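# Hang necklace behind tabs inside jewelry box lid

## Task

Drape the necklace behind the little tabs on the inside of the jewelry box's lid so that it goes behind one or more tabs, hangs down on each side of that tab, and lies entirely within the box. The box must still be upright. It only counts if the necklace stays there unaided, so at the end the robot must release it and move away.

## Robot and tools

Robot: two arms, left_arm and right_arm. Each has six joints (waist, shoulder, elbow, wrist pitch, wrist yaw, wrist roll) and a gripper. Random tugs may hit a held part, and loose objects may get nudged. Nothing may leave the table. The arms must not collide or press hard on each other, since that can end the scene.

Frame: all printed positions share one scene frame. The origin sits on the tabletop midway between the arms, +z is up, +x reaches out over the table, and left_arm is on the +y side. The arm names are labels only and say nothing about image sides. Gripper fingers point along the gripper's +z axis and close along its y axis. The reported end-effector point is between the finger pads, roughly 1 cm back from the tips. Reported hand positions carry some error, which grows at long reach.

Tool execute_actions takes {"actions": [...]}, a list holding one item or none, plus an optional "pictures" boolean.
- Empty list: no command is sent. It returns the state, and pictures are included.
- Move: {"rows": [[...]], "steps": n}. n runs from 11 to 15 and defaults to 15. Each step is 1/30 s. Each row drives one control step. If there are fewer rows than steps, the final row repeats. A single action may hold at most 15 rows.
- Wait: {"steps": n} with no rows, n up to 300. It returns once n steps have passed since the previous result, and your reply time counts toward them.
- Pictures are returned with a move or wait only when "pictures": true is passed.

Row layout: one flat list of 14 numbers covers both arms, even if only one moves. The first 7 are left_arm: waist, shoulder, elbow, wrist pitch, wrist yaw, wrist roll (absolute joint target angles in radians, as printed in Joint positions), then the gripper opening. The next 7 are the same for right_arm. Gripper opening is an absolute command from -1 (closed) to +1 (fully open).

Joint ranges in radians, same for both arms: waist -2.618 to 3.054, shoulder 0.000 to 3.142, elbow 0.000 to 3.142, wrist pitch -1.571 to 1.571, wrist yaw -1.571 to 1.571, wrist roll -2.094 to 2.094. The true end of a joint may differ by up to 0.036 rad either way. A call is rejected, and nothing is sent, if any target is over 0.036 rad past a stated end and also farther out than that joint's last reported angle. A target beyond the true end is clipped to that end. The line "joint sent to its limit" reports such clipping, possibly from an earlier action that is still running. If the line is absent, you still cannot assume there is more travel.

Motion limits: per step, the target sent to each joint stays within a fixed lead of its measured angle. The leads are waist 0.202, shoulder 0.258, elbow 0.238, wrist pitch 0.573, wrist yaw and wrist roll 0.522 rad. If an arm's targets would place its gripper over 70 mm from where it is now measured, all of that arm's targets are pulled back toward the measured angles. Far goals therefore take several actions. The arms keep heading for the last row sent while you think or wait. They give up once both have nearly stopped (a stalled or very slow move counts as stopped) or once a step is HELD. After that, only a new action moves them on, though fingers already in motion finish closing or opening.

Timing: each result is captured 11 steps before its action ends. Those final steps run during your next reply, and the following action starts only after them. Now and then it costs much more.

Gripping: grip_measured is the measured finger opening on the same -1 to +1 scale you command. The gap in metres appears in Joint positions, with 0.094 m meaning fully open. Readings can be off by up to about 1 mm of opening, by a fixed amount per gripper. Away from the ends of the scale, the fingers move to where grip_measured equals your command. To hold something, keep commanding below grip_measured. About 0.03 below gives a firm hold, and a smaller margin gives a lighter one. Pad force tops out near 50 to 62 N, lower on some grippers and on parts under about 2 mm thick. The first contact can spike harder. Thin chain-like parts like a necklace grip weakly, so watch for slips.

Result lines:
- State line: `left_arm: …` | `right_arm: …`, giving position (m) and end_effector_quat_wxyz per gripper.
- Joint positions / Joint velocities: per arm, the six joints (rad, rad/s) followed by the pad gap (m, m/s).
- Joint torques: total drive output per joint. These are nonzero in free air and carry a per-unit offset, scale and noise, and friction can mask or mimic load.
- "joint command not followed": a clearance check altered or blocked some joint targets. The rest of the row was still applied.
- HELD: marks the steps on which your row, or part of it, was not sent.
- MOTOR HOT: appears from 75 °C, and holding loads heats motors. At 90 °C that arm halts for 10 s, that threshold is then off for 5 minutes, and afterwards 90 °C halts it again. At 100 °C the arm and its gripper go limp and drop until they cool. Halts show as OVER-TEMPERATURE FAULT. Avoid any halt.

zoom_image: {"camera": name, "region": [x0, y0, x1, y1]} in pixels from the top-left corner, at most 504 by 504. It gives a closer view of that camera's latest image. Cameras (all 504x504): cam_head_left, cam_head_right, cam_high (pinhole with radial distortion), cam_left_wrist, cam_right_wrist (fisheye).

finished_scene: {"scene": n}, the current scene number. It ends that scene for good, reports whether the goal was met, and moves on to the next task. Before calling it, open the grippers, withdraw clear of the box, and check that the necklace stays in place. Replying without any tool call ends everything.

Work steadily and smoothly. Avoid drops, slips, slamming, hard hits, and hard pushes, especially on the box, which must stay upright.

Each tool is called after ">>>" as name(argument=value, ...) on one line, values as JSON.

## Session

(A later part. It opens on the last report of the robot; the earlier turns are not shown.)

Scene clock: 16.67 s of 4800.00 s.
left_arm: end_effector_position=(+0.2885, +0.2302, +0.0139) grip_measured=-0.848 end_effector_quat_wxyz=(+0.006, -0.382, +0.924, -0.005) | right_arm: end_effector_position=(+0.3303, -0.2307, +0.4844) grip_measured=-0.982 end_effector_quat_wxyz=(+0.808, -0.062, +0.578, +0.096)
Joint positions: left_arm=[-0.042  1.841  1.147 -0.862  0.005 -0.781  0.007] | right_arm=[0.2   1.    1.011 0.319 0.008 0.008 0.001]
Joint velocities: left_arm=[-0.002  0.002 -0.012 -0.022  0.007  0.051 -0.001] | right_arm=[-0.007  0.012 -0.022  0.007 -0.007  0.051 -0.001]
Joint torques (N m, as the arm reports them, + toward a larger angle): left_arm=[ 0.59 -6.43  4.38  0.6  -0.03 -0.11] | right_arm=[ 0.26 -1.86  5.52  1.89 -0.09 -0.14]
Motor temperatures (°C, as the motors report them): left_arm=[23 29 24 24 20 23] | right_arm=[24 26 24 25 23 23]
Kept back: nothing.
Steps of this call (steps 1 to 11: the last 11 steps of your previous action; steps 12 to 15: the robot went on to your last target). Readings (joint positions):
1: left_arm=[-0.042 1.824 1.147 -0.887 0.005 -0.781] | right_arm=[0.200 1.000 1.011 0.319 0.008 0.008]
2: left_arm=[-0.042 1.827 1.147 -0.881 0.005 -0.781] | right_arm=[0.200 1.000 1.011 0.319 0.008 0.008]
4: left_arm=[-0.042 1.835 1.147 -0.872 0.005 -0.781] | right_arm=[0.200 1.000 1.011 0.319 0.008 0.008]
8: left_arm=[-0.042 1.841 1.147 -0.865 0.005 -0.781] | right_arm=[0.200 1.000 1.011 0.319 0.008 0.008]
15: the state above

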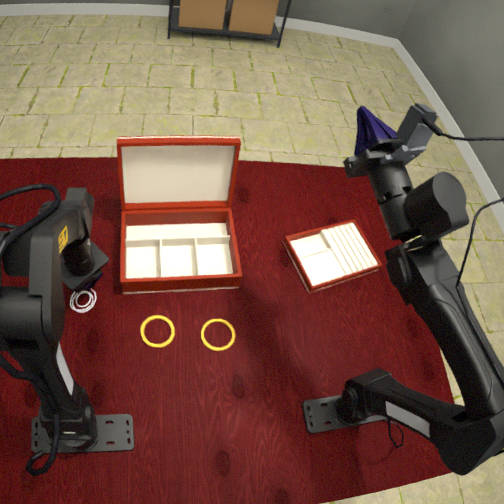

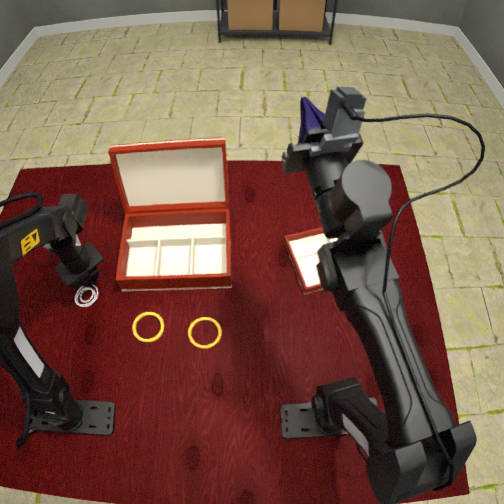

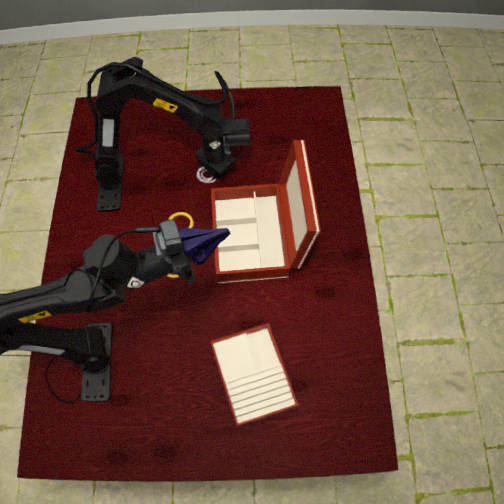

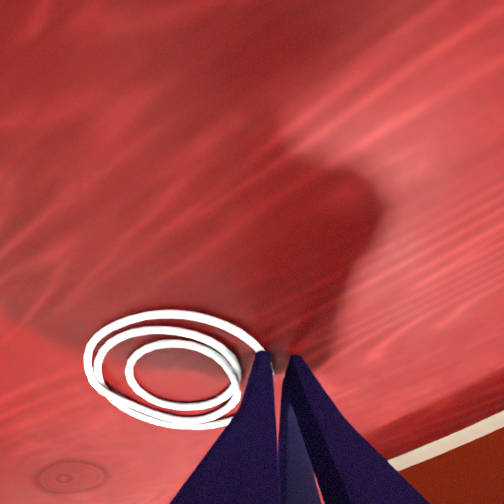

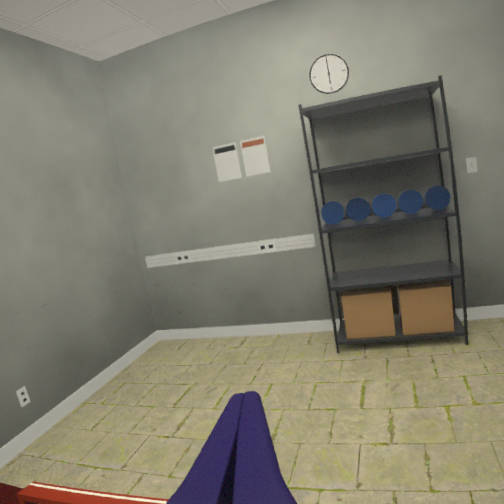

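>>> execute_actions(actions=[{"rows":[[-0.035,1.81,1.14,-0.89,0,-0.79,-0.85,0.2,1.0,1.0,0.3,0,0,-1],[-0.035,1.805,1.14,-0.90,0,-0.79,-0.85,0.2,1.0,1.0,0.3,0,0,-1],[-0.035,1.805,1.14,-0.90,0,-0.79,-0.85,0.2,1.0,1.0,0.3,0,0,-1],[-0.035,1.805,1.14,-0.90,0,-0.79,-0.85,0.2,1.0,1.0,0.3,0,0,-1],[-0.035,1.81,1.14,-0.90,0,-0.79,-0.85,0.2,1.0,1.0,0.3,0,0,-1],[-0.035,1.81,1.125,-0.88,0,-0.79,-0.85,0.2,1.0,1.0,0.3,0,0,-1],[-0.035,1.81,1.11,-0.865,0,-0.79,-0.85,0.2,1.0,1.0,0.3,0,0,-1],[-0.035,1.81,1.095,-0.85,0,-0.79,-0.85,0.2,1.0,1.0,0.3,0,0,-1]],"steps":15}])

>>> execute_actions(actions=[{"steps":15}], pictures=true)

Scene clock: 17.50 s of 4800.00 s.
left_arm: end_effector_position=(+0.2869, +0.2302, +0.0169) grip_measured=-0.848 end_effector_quat_wxyz=(+0.005, -0.382, +0.924, -0.005) | right_arm: end_effector_position=(+0.3303, -0.2307, +0.4844) grip_measured=-0.982 end_effector_quat_wxyz=(+0.808, -0.062, +0.578, +0.096)
Joint positions: left_arm=[-0.042  1.831  1.147 -0.873  0.005 -0.781  0.007] | right_arm=[0.2   1.    1.011 0.319 0.008 0.008 0.001]
Joint velocities: left_arm=[ 0.002 -0.115 -0.007 -0.095 -0.022 -0.007 -0.   ] | right_arm=[-0.002  0.002 -0.027 -0.066  0.007 -0.037  0.001]
Joint torques (N m, as the arm reports them, + toward a larger angle): left_arm=[ 0.57 -8.86  6.48  0.4  -0.02 -0.1 ] | right_arm=[ 0.02 -1.83  5.36  1.94 -0.09 -0.11]
Motor temperatures (°C, as the motors report them): left_arm=[23 29 24 24 20 23] | right_arm=[24 26 24 25 23 23]
Steps of this call (steps 1 to 15: the robot went on to your last target; steps 16 to 21: nothing new was sent; steps 22 to 25: the first 4 steps of this action). Readings (joint positions):
22: left_arm=[-0.042 1.840 1.147 -0.862 0.005 -0.781] | right_arm=[0.200 1.000 1.011 0.319 0.008 0.008]
23: left_arm=[-0.042 1.838 1.147 -0.865 0.005 -0.781] | right_arm=[0.200 1.000 1.011 0.319 0.008 0.008]
25: the state above

Scene clock: 18.00 s of 4800.00 s.
left_arm: end_effector_position=(+0.2814, +0.2304, +0.0132) grip_measured=-0.848 end_effector_quat_wxyz=(+0.003, -0.382, +0.924, -0.004) | right_arm: end_effector_position=(+0.3303, -0.2307, +0.4844) grip_measured=-0.982 end_effector_quat_wxyz=(+0.808, -0.062, +0.578, +0.096)
Joint positions: left_arm=[-0.042  1.823  1.12  -0.86   0.004 -0.781  0.007] | right_arm=[0.2   1.    1.011 0.319 0.008 0.008 0.001]
Joint velocities: left_arm=[-0.007 -0.012  0.002  0.022  0.022 -0.037  0.   ] | right_arm=[-0.012 -0.007  0.002 -0.007 -0.081 -0.037 -0.   ]
Joint torques (N m, as the arm reports them, + toward a larger angle): left_arm=[ 0.67 -8.23  4.89  0.58 -0.02 -0.11] | right_arm=[ 0.17 -1.78  5.5   1.91 -0.13 -0.11]
Motor temperatures (°C, as the motors report them): left_arm=[23 29 24 24 20 23] | right_arm=[24 26 24 25 23 23]
Kept back: nothing.
Steps of this call (steps 1 to 11: the last 11 steps of your previous action; steps 12 to 15: the robot went on to your last target). Readings (joint positions):
1: left_arm=[-0.042 1.828 1.147 -0.875 0.005 -0.781] | right_arm=[0.200 1.000 1.011 0.319 0.008 0.008]
2: left_arm=[-0.042 1.826 1.147 -0.876 0.005 -0.781] | right_arm=[0.200 1.000 1.011 0.319 0.008 0.008]
4: left_arm=[-0.042 1.826 1.142 -0.870 0.005 -0.781] | right_arm=[0.200 1.000 1.011 0.319 0.008 0.008]
8: left_arm=[-0.042 1.824 1.120 -0.862 0.004 -0.781] | right_arm=[0.200 1.000 1.011 0.319 0.008 0.008]
15: the state above

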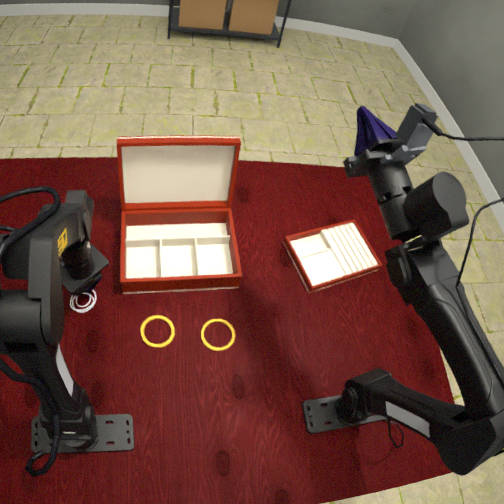

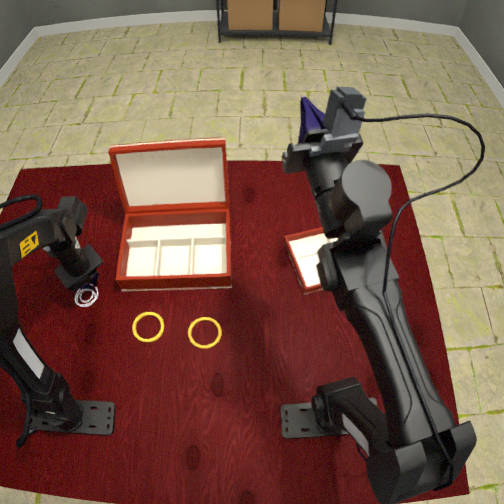

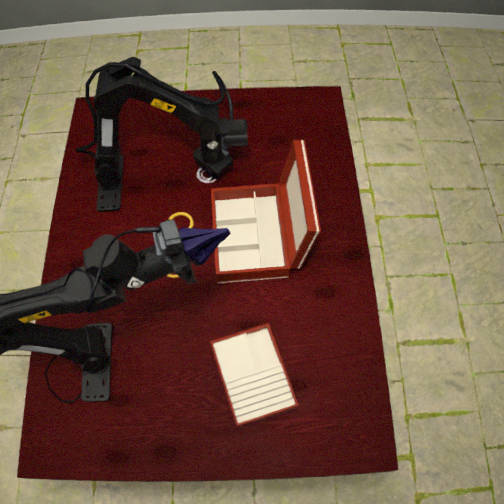

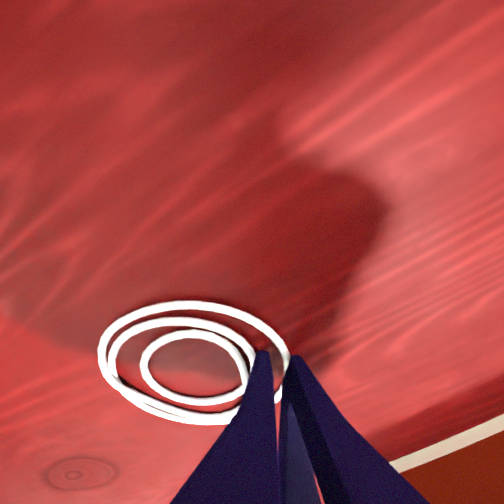

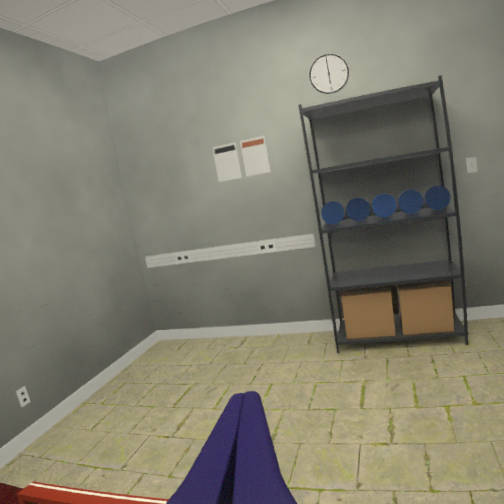

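>>> execute_actions(actions=[{"rows":[[-0.045,1.81,1.085,-0.84,0,-0.79,-0.83,0.2,1.0,1.0,0.3,0,0,-1]],"steps":12}])

>>> execute_actions(actions=[{"steps":12}], pictures=true)

>>> zoom_image(camera="cam_left_wrist", region=[200,280,360,440])

Scene clock: 18.40 s of 4800.00 s.
left_arm: end_effector_position=(+0.2814, +0.2304, +0.0129) grip_measured=-0.838 end_effector_quat_wxyz=(+0.003, -0.382, +0.924, -0.004) | right_arm: end_effector_position=(+0.3303, -0.2307, +0.4844) grip_measured=-0.982 end_effector_quat_wxyz=(+0.808, -0.062, +0.578, +0.096)
Joint positions: left_arm=[-0.042  1.823  1.119 -0.857  0.004 -0.781  0.008] | right_arm=[0.2   1.    1.011 0.319 0.008 0.008 0.001]
Joint velocities: left_arm=[-0.002 -0.017 -0.085  0.11   0.007 -0.007  0.013] | right_arm=[-0.007  0.012  0.002 -0.022 -0.022  0.007  0.001]
Joint torques (N m, as the arm reports them, + toward a larger angle): left_arm=[-0.14 -8.29  4.55  0.5  -0.01 -0.1 ] | right_arm=[ 0.11 -1.83  5.48  1.91 -0.11 -0.1 ]
Motor temperatures (°C, as the motors report them): left_arm=[23 29 24 24 20 23] | right_arm=[24 26 24 25 23 23]
Steps of this call (steps 1 to 11: the robot went on to your last target; step 12: the first step of this action). Readings (joint positions):
12: the state above

Scene clock: 18.80 s of 4800.00 s.
left_arm: end_effector_position=(+0.2816, +0.2304, +0.0127) grip_measured=-0.832 end_effector_quat_wxyz=(+0.004, -0.382, +0.924, -0.004) | right_arm: end_effector_position=(+0.3303, -0.2307, +0.4844) grip_measured=-0.982 end_effector_quat_wxyz=(+0.808, -0.062, +0.578, +0.096)
Joint positions: left_arm=[-0.042  1.822  1.117 -0.855  0.004 -0.781  0.008] | right_arm=[0.2   1.    1.011 0.319 0.008 0.008 0.001]
Joint velocities: left_arm=[-0.007  0.012  0.017  0.051 -0.037  0.037 -0.   ] | right_arm=[ 0.007 -0.002 -0.002  0.066  0.022 -0.051  0.001]
Joint torques (N m, as the arm reports them, + toward a larger angle): left_arm=[-0.17 -8.26  4.25  0.65 -0.01 -0.12] | right_arm=[ 0.12 -1.77  5.32  1.91 -0.09 -0.08]
Motor temperatures (°C, as the motors report them): left_arm=[23 29 24 24 20 23] | right_arm=[24 26 24 25 23 23]
Kept back: nothing.
Steps of this call (steps 1 to 11: the last 11 steps of your previous action; step 12: the robot went on to your last target). Readings (joint positions):
1: left_arm=[-0.042 1.823 1.117 -0.856 0.004 -0.781] | right_arm=[0.200 1.000 1.011 0.319 0.008 0.008]
2: left_arm=[-0.042 1.822 1.117 -0.855 0.004 -0.781] | right_arm=[0.200 1.000 1.011 0.319 0.008 0.008]
4: left_arm=[-0.042 1.822 1.117 -0.855 0.004 -0.781] | right_arm=[0.200 1.000 1.011 0.319 0.008 0.008]
8: left_arm=[-0.042 1.822 1.117 -0.855 0.004 -0.781] | right_arm=[0.200 1.000 1.011 0.319 0.008 0.008]
12: the state above

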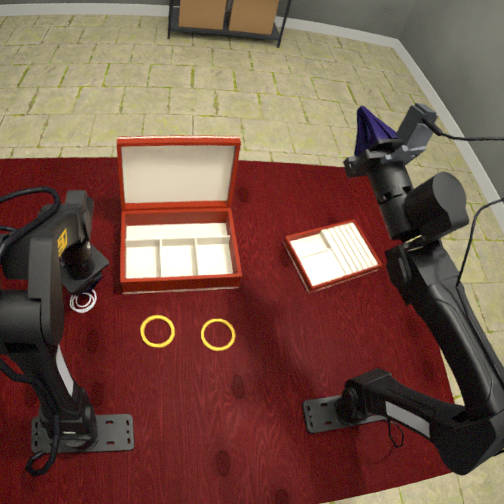

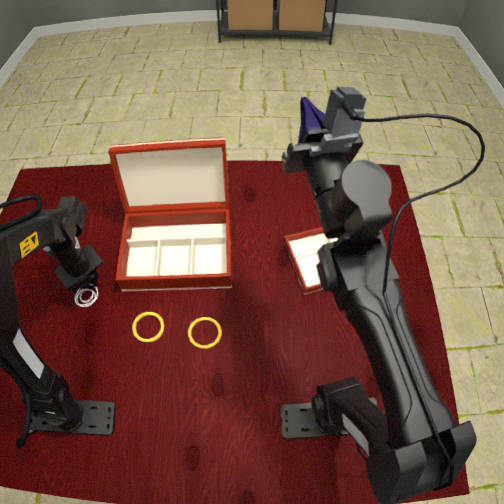

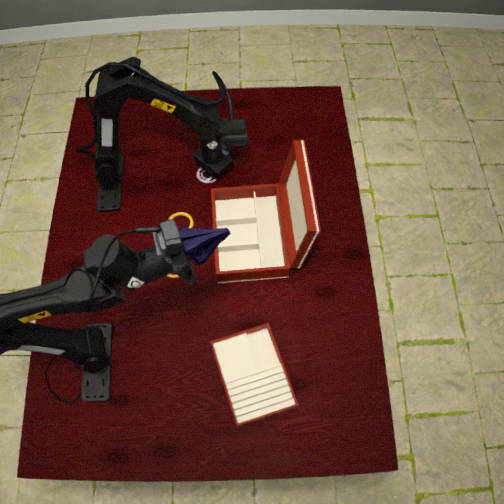

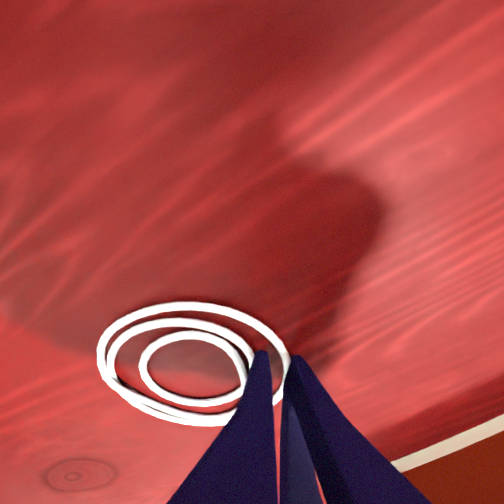

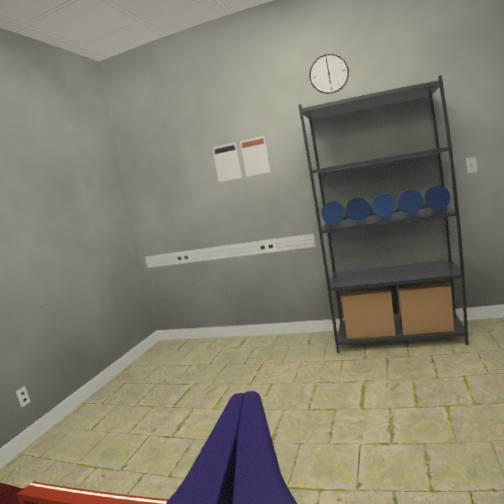

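Region (200, 280, 360, 440) of cam_left_wrist's 504x504 image, scaled by 3.150, with more detail than that image has.

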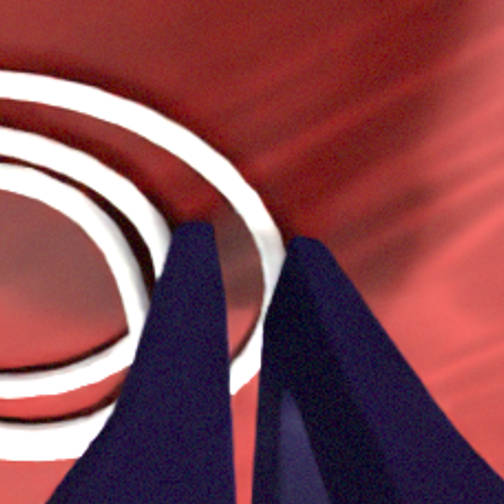

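>>> execute_actions(actions=[{"rows":[[-0.045,1.81,1.085,-0.84,0,-0.79,-1,0.2,1.0,1.0,0.3,0,0,-1]],"steps":15}])

>>> execute_actions(actions=[{"rows":[[-0.045,1.70,1.085,-0.90,0,-0.79,-1,0.6,1.2,0.5,0.8,0,0,-1]],"steps":15}], pictures=true)

Scene clock: 20.77 s of 4800.00 s.
left_arm: end_effector_position=(+0.2817, +0.2303, +0.0127) grip_measured=-0.995 end_effector_quat_wxyz=(+0.004, -0.382, +0.924, -0.004) | right_arm: end_effector_position=(+0.3303, -0.2307, +0.4844) grip_measured=-0.982 end_effector_quat_wxyz=(+0.808, -0.062, +0.578, +0.096)
Joint positions: left_arm=[-0.042  1.822  1.117 -0.854  0.005 -0.781  0.   ] | right_arm=[0.2   1.    1.011 0.319 0.008 0.008 0.001]
Joint velocities: left_arm=[ 0.007  0.007  0.012 -0.037  0.022  0.022 -0.001] | right_arm=[ 0.007 -0.007  0.007 -0.051  0.051  0.007  0.   ]
Joint torques (N m, as the arm reports them, + toward a larger angle): left_arm=[-0.14 -8.23  4.24  0.62 -0.03 -0.11] | right_arm=[-0.01 -1.83  5.62  1.93 -0.1  -0.07]
Motor temperatures (°C, as the motors report them): left_arm=[23 30 24 24 20 23] | right_arm=[24 26 25 25 23 23]
Steps of this call (steps 1 to 15: the robot went on to your last target; steps 16 to 55: nothing new was sent; steps 56 to 59: the first 4 steps of this action). Readings (joint positions):
56: left_arm=[-0.042 1.822 1.117 -0.855 0.004 -0.781] | right_arm=[0.200 1.000 1.011 0.319 0.008 0.008]
57: left_arm=[-0.042 1.822 1.117 -0.855 0.004 -0.781] | right_arm=[0.200 1.000 1.011 0.319 0.008 0.008]
59: the state above

Scene clock: 21.27 s of 4800.00 s.
left_arm: end_effector_position=(+0.2770, +0.2303, +0.0318) grip_measured=-0.996 end_effector_quat_wxyz=(+0.022, -0.382, +0.924, -0.012) | right_arm: end_effector_position=(+0.3352, -0.1806, +0.4565) grip_measured=-0.982 end_effector_quat_wxyz=(+0.812, -0.093, +0.556, +0.148)
Joint positions: left_arm=[-0.042  1.741  1.098 -0.878  0.005 -0.782  0.   ] | right_arm=[0.332 1.068 0.891 0.549 0.019 0.008 0.001]
Joint velocities: left_arm=[ 0.007 -0.618 -0.017 -0.095 -0.022 -0.066 -0.001] | right_arm=[ 1.106  0.716 -1.126  1.165  0.081  0.007 -0.001]
Joint torques (N m, as the arm reports them, + toward a larger angle): left_arm=[-0.15 -6.98  6.13  0.63 -0.04 -0.09] | right_arm=[ 0.58 -0.73  4.12  1.53 -0.14 -0.11]
Motor temperatures (°C, as the motors report them): left_arm=[23 30 24 24 20 23] | right_arm=[24 26 25 25 23 23]
Steps of this call (steps 1 to 11: the last 11 steps of your previous action; steps 12 to 15: the first 4 steps of this action). Readings (joint positions):
12: left_arm=[-0.042 1.812 1.114 -0.854 0.005 -0.781] | right_arm=[0.215 1.009 0.992 0.371 0.018 0.008]
13: left_arm=[-0.042 1.791 1.105 -0.859 0.005 -0.781] | right_arm=[0.251 1.023 0.962 0.450 0.022 0.008]
15: the state above

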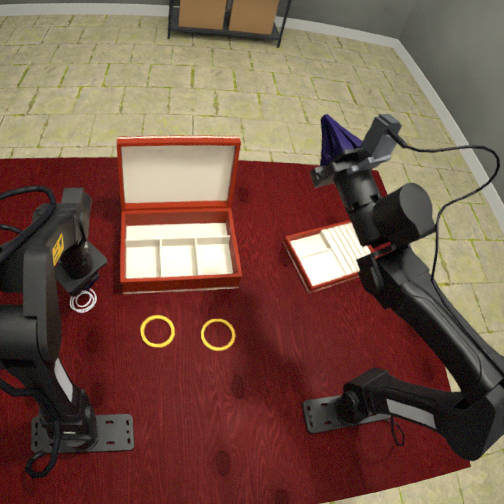

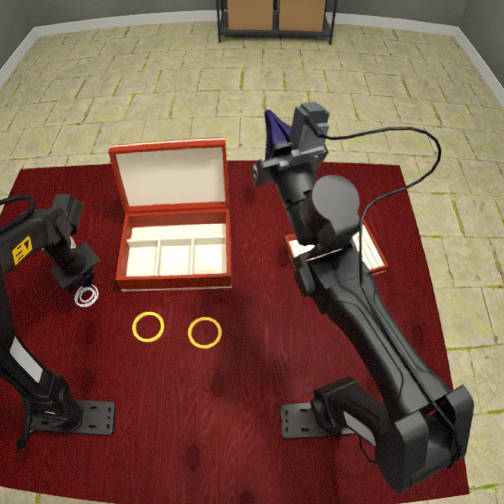

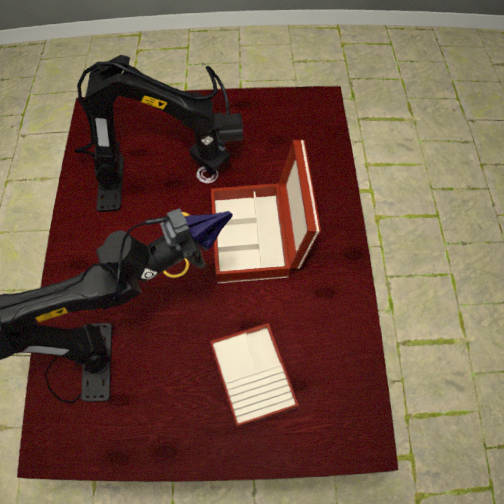

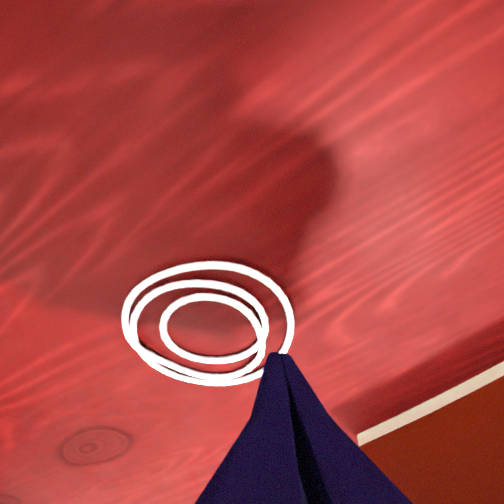

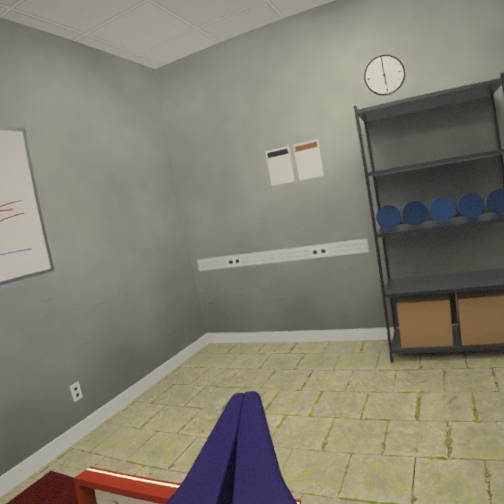

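>>> execute_actions(actions=[{"rows":[[-0.045,1.74,1.085,-0.88,0,-0.79,-0.83,0.995,1.40,0.115,1.27,0,0,-1]],"steps":15}])

>>> execute_actions(actions=[{"steps":25}], pictures=true)

Scene clock: 21.93 s of 4800.00 s.
left_arm: end_effector_position=(+0.2774, +0.2303, +0.0381) grip_measured=-0.833 end_effector_quat_wxyz=(+0.030, -0.382, +0.924, -0.015) | right_arm: end_effector_position=(+0.2521, -0.0375, +0.2133) grip_measured=-0.982 end_effector_quat_wxyz=(+0.668, -0.262, +0.637, +0.281)
Joint positions: left_arm=[-0.042  1.719  1.098 -0.884  0.005 -0.782  0.008] | right_arm=[0.767 1.316 0.318 1.048 0.015 0.008 0.001]
Joint velocities: left_arm=[ 0.017  0.134  0.007 -0.051  0.022 -0.022  0.002] | right_arm=[ 1.477  0.823 -1.556  1.077 -0.125  0.022  0.   ]
Joint torques (N m, as the arm reports them, + toward a larger angle): left_arm=[-0.15 -5.79  6.24  0.68 -0.02 -0.11] | right_arm=[-0.07 -3.62  3.81  2.16 -0.08 -0.03]
Motor temperatures (°C, as the motors report them): left_arm=[23 30 24 24 20 23] | right_arm=[24 26 25 26 23 23]
Steps of this call (steps 1 to 11: the last 11 steps of your previous action; steps 12 to 16: the robot went on to your last target; steps 17 to 20: the first 4 steps of this action). Readings (joint positions):
17: left_arm=[-0.042 1.705 1.098 -0.885 0.005 -0.782] | right_arm=[0.617 1.230 0.457 0.850 0.012 0.008]
18: left_arm=[-0.042 1.709 1.098 -0.884 0.005 -0.782] | right_arm=[0.661 1.257 0.417 0.948 0.019 0.008]
20: the state above

Scene clock: 22.77 s of 4800.00 s.
left_arm: end_effector_position=(+0.2767, +0.2303, +0.0356) grip_measured=-0.832 end_effector_quat_wxyz=(+0.026, -0.382, +0.924, -0.013) | right_arm: end_effector_position=(+0.1606, -0.0140, +0.1531) grip_measured=-0.982 end_effector_quat_wxyz=(+0.605, -0.352, +0.623, +0.348)
Joint positions: left_arm=[-0.042  1.727  1.098 -0.884  0.005 -0.782  0.008] | right_arm=[ 0.993  1.399  0.104  1.271 -0.008  0.007  0.001]
Joint velocities: left_arm=[-0.022  0.007 -0.012  0.007 -0.022 -0.037  0.   ] | right_arm=[-0.002  0.012 -0.007 -0.007  0.007 -0.051 -0.001]
Joint torques (N m, as the arm reports them, + toward a larger angle): left_arm=[-0.15 -5.75  6.19  0.64 -0.03 -0.11] | right_arm=[ 0.2  -3.01  4.93  2.27  0.06 -0.09]
Motor temperatures (°C, as the motors report them): left_arm=[23 30 24 24 20 23] | right_arm=[24 26 25 26 23 23]
Kept back: nothing.
Steps of this call (steps 1 to 11: the last 11 steps of your previous action; steps 12 to 25: the robot went on to your last target). Readings (joint positions):
1: left_arm=[-0.042 1.723 1.098 -0.884 0.005 -0.782] | right_arm=[0.823 1.342 0.263 1.080 0.014 0.008]
2: left_arm=[-0.042 1.726 1.098 -0.884 0.005 -0.782] | right_arm=[0.884 1.365 0.208 1.108 0.012 0.008]
4: left_arm=[-0.042 1.727 1.098 -0.884 0.005 -0.782] | right_arm=[0.974 1.394 0.129 1.138 -0.006 0.007]
8: left_arm=[-0.042 1.727 1.098 -0.884 0.005 -0.782] | right_arm=[0.993 1.399 0.104 1.197 -0.010 0.007]
25: the state above

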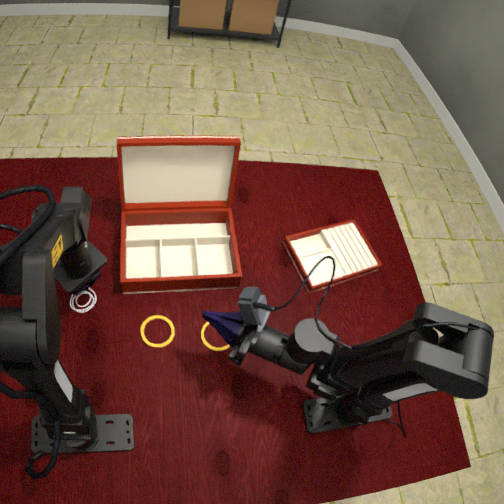

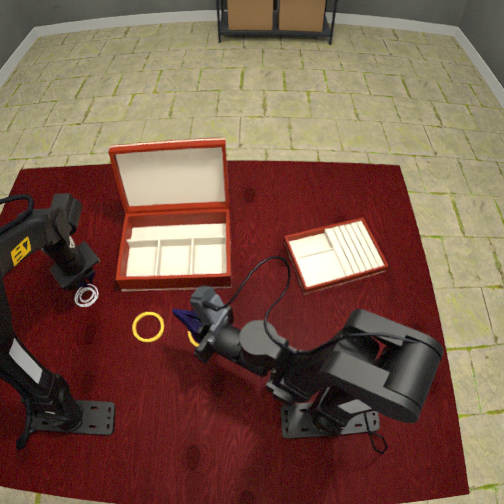

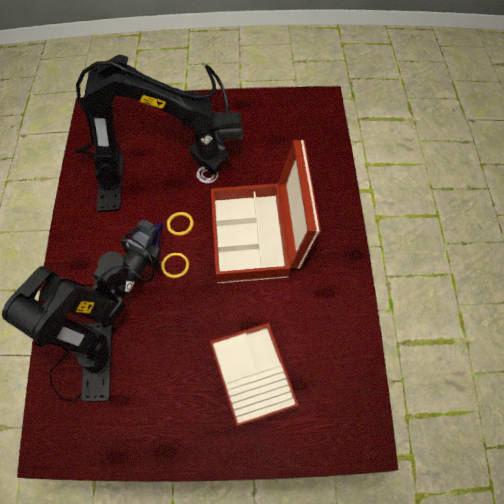

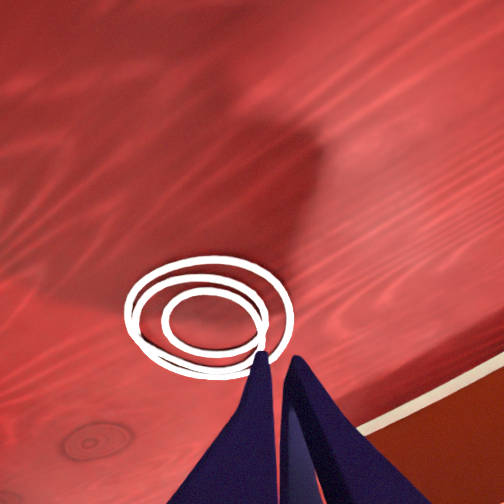

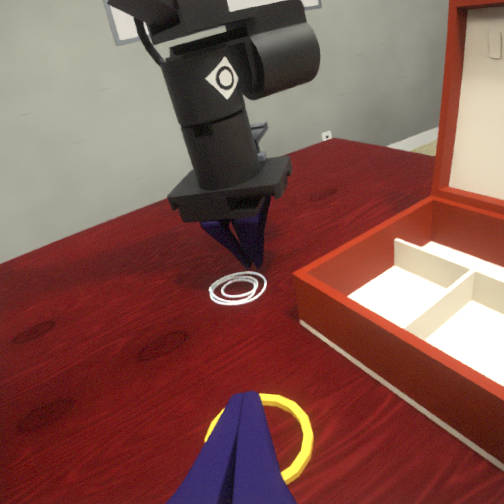

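>>> execute_actions(actions=[{"rows":[[-0.045,1.785,1.135,-0.85,0,-0.79,-0.8,0.995,1.40,0.115,1.27,0,0,-1]],"steps":15}])

>>> execute_actions(actions=[{"steps":18}], pictures=true)

Scene clock: 24.90 s of 4800.00 s.
left_arm: end_effector_position=(+0.2811, +0.2303, +0.0288) grip_measured=-0.802 end_effector_quat_wxyz=(+0.022, -0.382, +0.924, -0.012) | right_arm: end_effector_position=(+0.1607, -0.0140, +0.1533) grip_measured=-0.982 end_effector_quat_wxyz=(+0.606, -0.352, +0.623, +0.348)
Joint positions: left_arm=[-0.042  1.761  1.109 -0.869  0.005 -0.782  0.009] | right_arm=[ 0.993  1.399  0.104  1.272 -0.008  0.007  0.001]
Joint velocities: left_arm=[-0.007  0.261 -0.012  0.125 -0.037  0.037  0.   ] | right_arm=[-0.017  0.012 -0.007 -0.022  0.022 -0.125 -0.   ]
Joint torques (N m, as the arm reports them, + toward a larger angle): left_arm=[-0.2  -6.31  9.39  0.55 -0.02 -0.1 ] | right_arm=[ 0.32 -3.01  4.77  2.32 -0.01 -0.05]
Motor temperatures (°C, as the motors report them): left_arm=[23 30 24 24 20 23] | right_arm=[24 26 25 26 23 23]
Steps of this call (steps 1 to 30: the robot went on to your last target; steps 31 to 60: nothing new was sent; steps 61 to 64: the first 4 steps of this action). Readings (joint positions):
61: left_arm=[-0.042 1.732 1.100 -0.883 0.005 -0.782] | right_arm=[0.993 1.399 0.104 1.272 -0.008 0.007]
62: left_arm=[-0.042 1.740 1.104 -0.881 0.005 -0.782] | right_arm=[0.993 1.399 0.104 1.272 -0.008 0.007]
64: the state above

Scene clock: 25.50 s of 4800.00 s.
left_arm: end_effector_position=(+0.2820, +0.2303, +0.0246) grip_measured=-0.802 end_effector_quat_wxyz=(+0.019, -0.382, +0.924, -0.010) | right_arm: end_effector_position=(+0.1607, -0.0140, +0.1533) grip_measured=-0.982 end_effector_quat_wxyz=(+0.606, -0.352, +0.623, +0.348)
Joint positions: left_arm=[-0.042  1.775  1.109 -0.86   0.005 -0.782  0.009] | right_arm=[ 0.993  1.399  0.104  1.272 -0.008  0.007  0.001]
Joint velocities: left_arm=[ 0.012 -0.002  0.002  0.022 -0.037 -0.037 -0.001] | right_arm=[-0.002  0.012  0.002  0.022  0.022 -0.022 -0.001]
Joint torques (N m, as the arm reports them, + toward a larger angle): left_arm=[-0.16 -6.26  9.41  0.68 -0.03 -0.1 ] | right_arm=[ 0.04 -2.95  4.82  2.32  0.05 -0.09]
Motor temperatures (°C, as the motors report them): left_arm=[23 30 25 24 20 23] | right_arm=[24 26 25 26 23 23]
Kept back: nothing.
Steps of this call (steps 1 to 11: the last 11 steps of your previous action; steps 12 to 18: the robot went on to your last target). Readings (joint positions):
1: left_arm=[-0.042 1.768 1.109 -0.866 0.005 -0.782] | right_arm=[0.993 1.399 0.104 1.272 -0.008 0.007]
2: left_arm=[-0.042 1.772 1.109 -0.865 0.005 -0.782] | right_arm=[0.993 1.399 0.104 1.272 -0.008 0.007]
4: left_arm=[-0.042 1.775 1.109 -0.864 0.005 -0.782] | right_arm=[0.993 1.399 0.104 1.272 -0.008 0.007]
8: left_arm=[-0.042 1.775 1.109 -0.862 0.005 -0.782] | right_arm=[0.993 1.399 0.104 1.272 -0.008 0.007]
18: the state above

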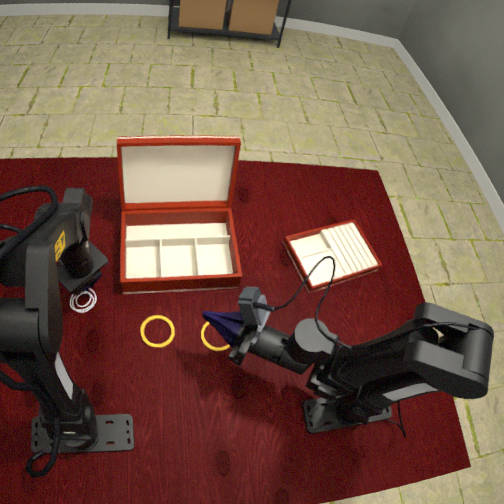

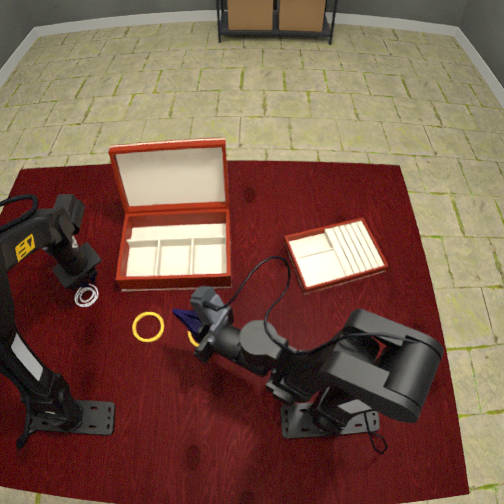

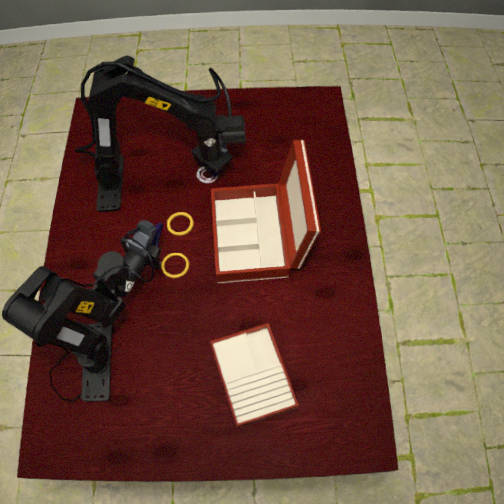

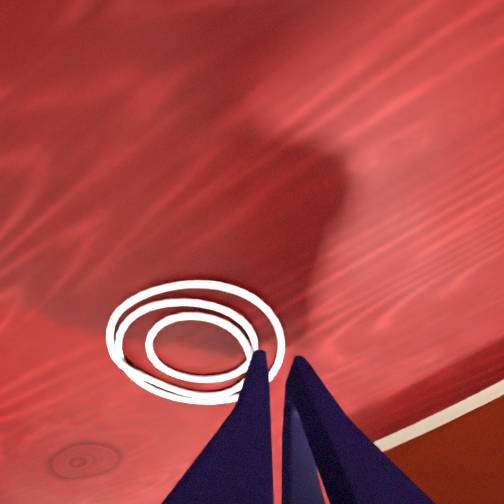

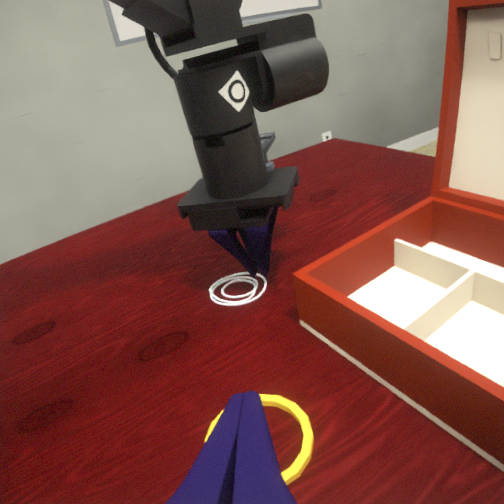

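>>> execute_actions(actions=[{"rows":[[-0.045,1.83,1.15,-0.85,0,-0.79,-0.8,0.995,1.40,0.115,1.27,0,0,-1]],"steps":15}])

>>> execute_actions(actions=[{"steps":18}], pictures=true)

Scene clock: 26.03 s of 4800.00 s.
left_arm: end_effector_position=(+0.2851, +0.2303, +0.0190) grip_measured=-0.802 end_effector_quat_wxyz=(+0.014, -0.382, +0.924, -0.008) | right_arm: end_effector_position=(+0.1607, -0.0140, +0.1533) grip_measured=-0.982 end_effector_quat_wxyz=(+0.606, -0.352, +0.623, +0.348)
Joint positions: left_arm=[-0.042  1.806  1.123 -0.856  0.005 -0.782  0.009] | right_arm=[ 0.993  1.399  0.104  1.272 -0.008  0.007  0.001]
Joint velocities: left_arm=[-0.007  0.222  0.012  0.081 -0.022 -0.125 -0.   ] | right_arm=[-0.007  0.012 -0.012 -0.022  0.007  0.022 -0.001]
Joint torques (N m, as the arm reports them, + toward a larger angle): left_arm=[-0.19 -6.48  9.15  0.51 -0.02 -0.09] | right_arm=[ 0.31 -2.98  4.72  2.31  0.08 -0.07]
Motor temperatures (°C, as the motors report them): left_arm=[23 30 25 24 20 23] | right_arm=[24 26 25 26 23 23]
Steps of this call (steps 1 to 12: the robot went on to your last target; steps 13 to 16: the first 4 steps of this action). Readings (joint positions):
13: left_arm=[-0.042 1.779 1.111 -0.862 0.005 -0.782] | right_arm=[0.993 1.399 0.104 1.272 -0.008 0.007]
14: left_arm=[-0.042 1.788 1.117 -0.861 0.005 -0.782] | right_arm=[0.993 1.399 0.104 1.272 -0.008 0.007]
16: the state above

Scene clock: 26.63 s of 4800.00 s.
left_arm: end_effector_position=(+0.2843, +0.2303, +0.0154) grip_measured=-0.802 end_effector_quat_wxyz=(+0.009, -0.382, +0.924, -0.006) | right_arm: end_effector_position=(+0.1607, -0.0140, +0.1534) grip_measured=-0.982 end_effector_quat_wxyz=(+0.606, -0.352, +0.623, +0.348)
Joint positions: left_arm=[-0.042  1.819  1.124 -0.855  0.005 -0.782  0.009] | right_arm=[ 0.993  1.399  0.104  1.272 -0.008  0.007  0.001]
Joint velocities: left_arm=[-0.002 -0.002  0.002 -0.051  0.066  0.022  0.   ] | right_arm=[-0.002 -0.007 -0.002  0.022  0.007  0.007  0.   ]
Joint torques (N m, as the arm reports them, + toward a larger angle): left_arm=[-0.13 -6.54  9.3   0.58 -0.02 -0.11] | right_arm=[ 0.1  -3.1   4.89  2.31  0.05 -0.07]
Motor temperatures (°C, as the motors report them): left_arm=[23 30 25 24 20 23] | right_arm=[24 26 25 26 23 23]
Kept back: nothing.
Steps of this call (steps 1 to 11: the last 11 steps of your previous action; steps 12 to 18: the robot went on to your last target). Readings (joint positions):
1: left_arm=[-0.042 1.812 1.124 -0.855 0.005 -0.782] | right_arm=[0.993 1.399 0.104 1.272 -0.008 0.007]
2: left_arm=[-0.042 1.816 1.124 -0.855 0.005 -0.782] | right_arm=[0.993 1.399 0.104 1.272 -0.008 0.007]
4: left_arm=[-0.042 1.819 1.124 -0.855 0.005 -0.782] | right_arm=[0.993 1.399 0.104 1.272 -0.008 0.007]
8: left_arm=[-0.042 1.819 1.124 -0.855 0.005 -0.782] | right_arm=[0.993 1.399 0.104 1.272 -0.008 0.007]
18: the state above

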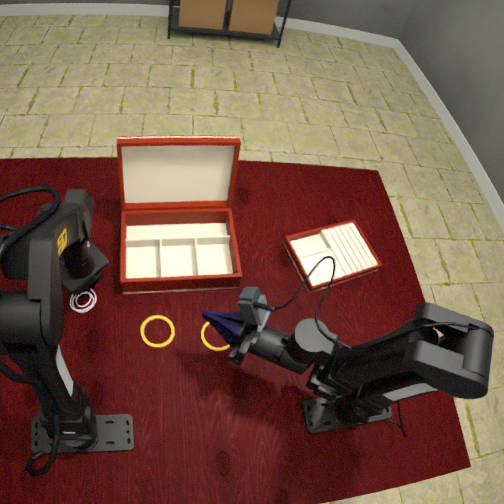

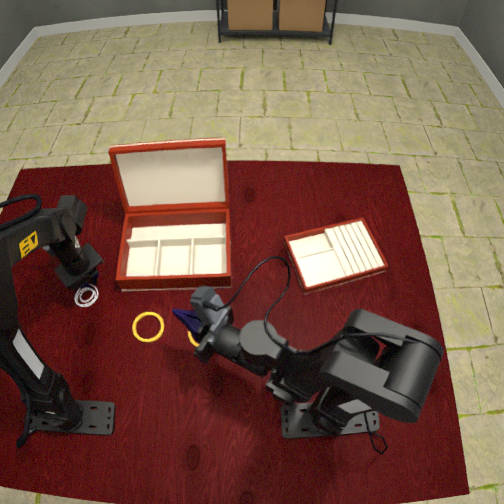

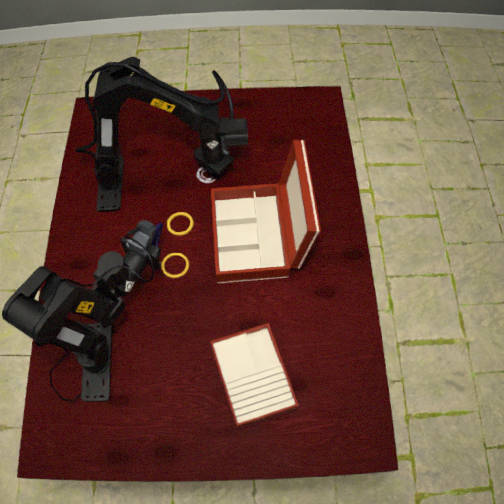

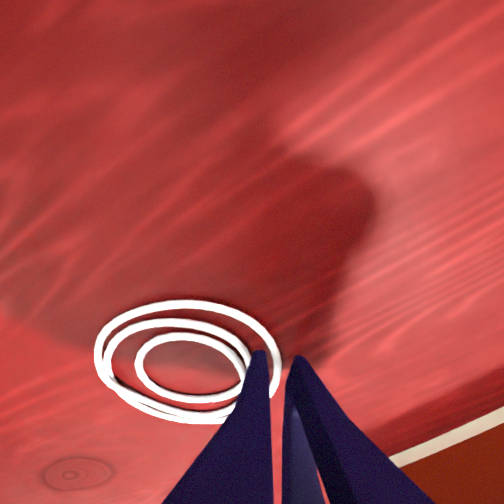

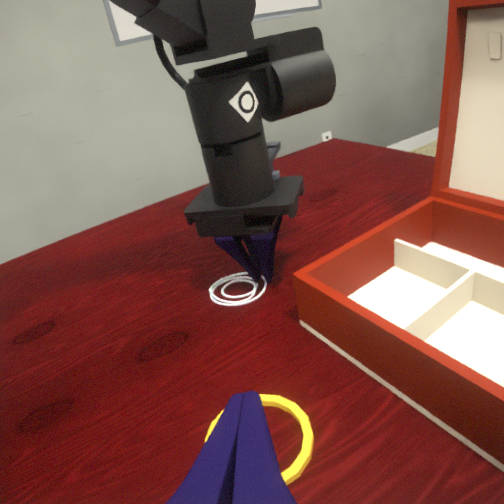

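>>> execute_actions(actions=[{"rows":[[-0.045,1.85,1.15,-0.85,0,-0.79,-0.8,0.995,1.40,0.115,1.27,0,0,-1]],"steps":15}])

>>> execute_actions(actions=[{"rows":[[-0.045,1.85,1.15,-0.85,0,-0.79,-1,0.995,1.40,0.115,1.27,0,0,-1]],"steps":15}])

>>> execute_actions(actions=[{"steps":14}], pictures=true)

Scene clock: 27.33 s of 4800.00 s.
left_arm: end_effector_position=(+0.2835, +0.2303, +0.0125) grip_measured=-0.802 end_effector_quat_wxyz=(+0.004, -0.382, +0.924, -0.004) | right_arm: end_effector_position=(+0.1607, -0.0140, +0.1534) grip_measured=-0.982 end_effector_quat_wxyz=(+0.606, -0.352, +0.623, +0.348)
Joint positions: left_arm=[-0.042  1.829  1.124 -0.855  0.005 -0.782  0.009] | right_arm=[ 0.993  1.399  0.104  1.272 -0.008  0.007  0.001]
Joint velocities: left_arm=[-0.007  0.012  0.076  0.022  0.022 -0.007 -0.001] | right_arm=[-0.017  0.012  0.012 -0.051  0.051 -0.081  0.   ]
Joint torques (N m, as the arm reports them, + toward a larger angle): left_arm=[-0.13 -5.72  8.94  0.55 -0.01 -0.1 ] | right_arm=[ 0.2  -2.84  4.82  2.35  0.02 -0.07]
Motor temperatures (°C, as the motors report them): left_arm=[23 30 25 24 20 23] | right_arm=[24 26 25 26 23 23]
Steps of this call (steps 1 to 15: the robot went on to your last target; steps 16 to 17: nothing new was sent; steps 18 to 21: the first 4 steps of this action). Readings (joint positions):
18: left_arm=[-0.042 1.820 1.124 -0.855 0.005 -0.782] | right_arm=[0.993 1.399 0.104 1.272 -0.008 0.007]
19: left_arm=[-0.042 1.822 1.124 -0.855 0.005 -0.782] | right_arm=[0.993 1.399 0.104 1.272 -0.008 0.007]
21: the state above

Scene clock: 27.83 s of 4800.00 s.
left_arm: end_effector_position=(+0.2848, +0.2303, +0.0131) grip_measured=-0.995 end_effector_quat_wxyz=(+0.006, -0.382, +0.924, -0.005) | right_arm: end_effector_position=(+0.1607, -0.0140, +0.1534) grip_measured=-0.982 end_effector_quat_wxyz=(+0.606, -0.352, +0.623, +0.348)
Joint positions: left_arm=[-0.042  1.829  1.127 -0.853  0.005 -0.782  0.   ] | right_arm=[ 0.993  1.399  0.104  1.272 -0.008  0.007  0.001]
Joint velocities: left_arm=[-0.002 -0.007 -0.002 -0.051 -0.051  0.022 -0.003] | right_arm=[ 0.012 -0.012 -0.002 -0.022 -0.051 -0.007  0.   ]
Joint torques (N m, as the arm reports them, + toward a larger angle): left_arm=[-0.15 -5.79  8.98  0.56 -0.02 -0.12] | right_arm=[ 0.19 -2.86  4.88  2.32  0.05 -0.08]
Motor temperatures (°C, as the motors report them): left_arm=[23 30 25 24 20 23] | right_arm=[24 26 25 26 23 23]
Steps of this call (steps 1 to 11: the last 11 steps of your previous action; steps 12 to 15: the first 4 steps of this action). Readings (joint positions):
12: left_arm=[-0.042 1.829 1.127 -0.853 0.005 -0.782] | right_arm=[0.993 1.399 0.104 1.272 -0.008 0.007]
13: left_arm=[-0.042 1.829 1.127 -0.853 0.005 -0.782] | right_arm=[0.993 1.399 0.104 1.272 -0.008 0.007]
15: the state above

Scene clock: 28.30 s of 4800.00 s.
left_arm: end_effector_position=(+0.2848, +0.2303, +0.0131) grip_measured=-0.996 end_effector_quat_wxyz=(+0.006, -0.382, +0.924, -0.005) | right_arm: end_effector_position=(+0.1607, -0.0140, +0.1534) grip_measured=-0.982 end_effector_quat_wxyz=(+0.606, -0.352, +0.623, +0.348)
Joint positions: left_arm=[-0.042  1.829  1.127 -0.853  0.005 -0.782  0.   ] | right_arm=[ 0.993  1.399  0.104  1.272 -0.008  0.007  0.001]
Joint velocities: left_arm=[-0.002 -0.012  0.007 -0.051  0.022 -0.007 -0.   ] | right_arm=[-0.002  0.007  0.007 -0.007 -0.022  0.037 -0.   ]
Joint torques (N m, as the arm reports them, + toward a larger angle): left_arm=[-0.15 -5.85  8.98  0.55 -0.03 -0.1 ] | right_arm=[ 0.19 -2.9   4.87  2.35  0.05 -0.11]
Motor temperatures (°C, as the motors report them): left_arm=[23 30 25 24 20 23] | right_arm=[24 26 25 26 23 23]
Kept back: nothing.
Steps of this call (steps 1 to 11: the last 11 steps of your previous action; steps 12 to 14: the robot went on to your last target). Readings (joint positions):
1: left_arm=[-0.042 1.829 1.127 -0.853 0.005 -0.782] | right_arm=[0.993 1.399 0.104 1.272 -0.008 0.007]
2: left_arm=[-0.042 1.829 1.127 -0.853 0.005 -0.782] | right_arm=[0.993 1.399 0.104 1.272 -0.008 0.007]
4: left_arm=[-0.042 1.829 1.127 -0.853 0.005 -0.782] | right_arm=[0.993 1.399 0.104 1.272 -0.008 0.007]
8: left_arm=[-0.042 1.829 1.127 -0.853 0.005 -0.782] | right_arm=[0.993 1.399 0.104 1.272 -0.008 0.007]
14: the state above

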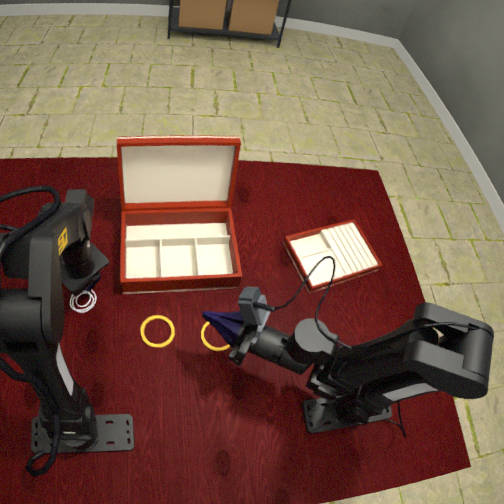

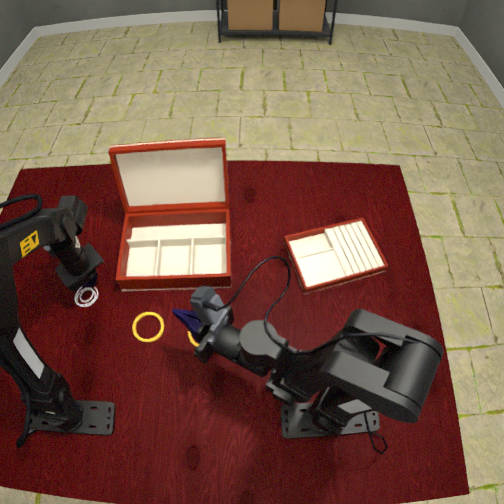

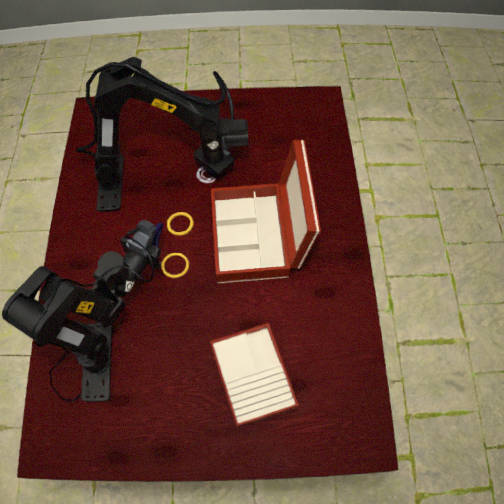

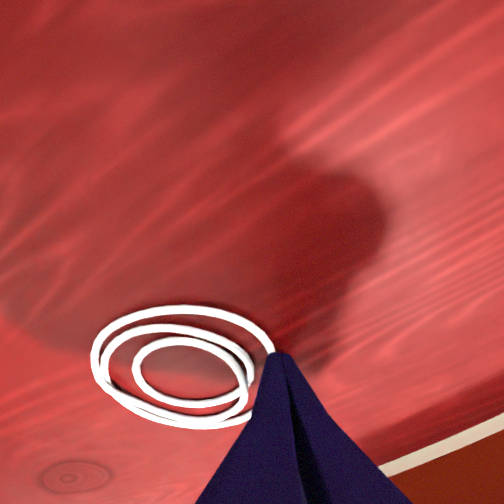

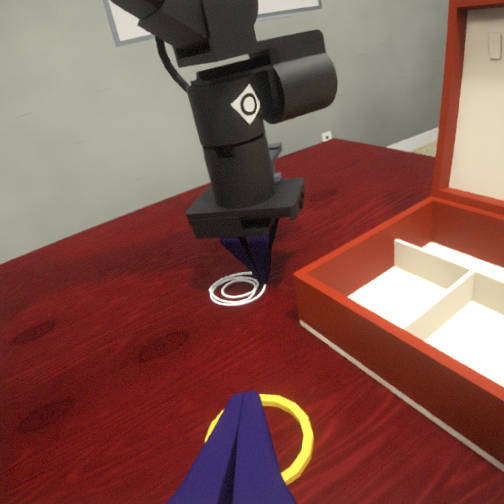

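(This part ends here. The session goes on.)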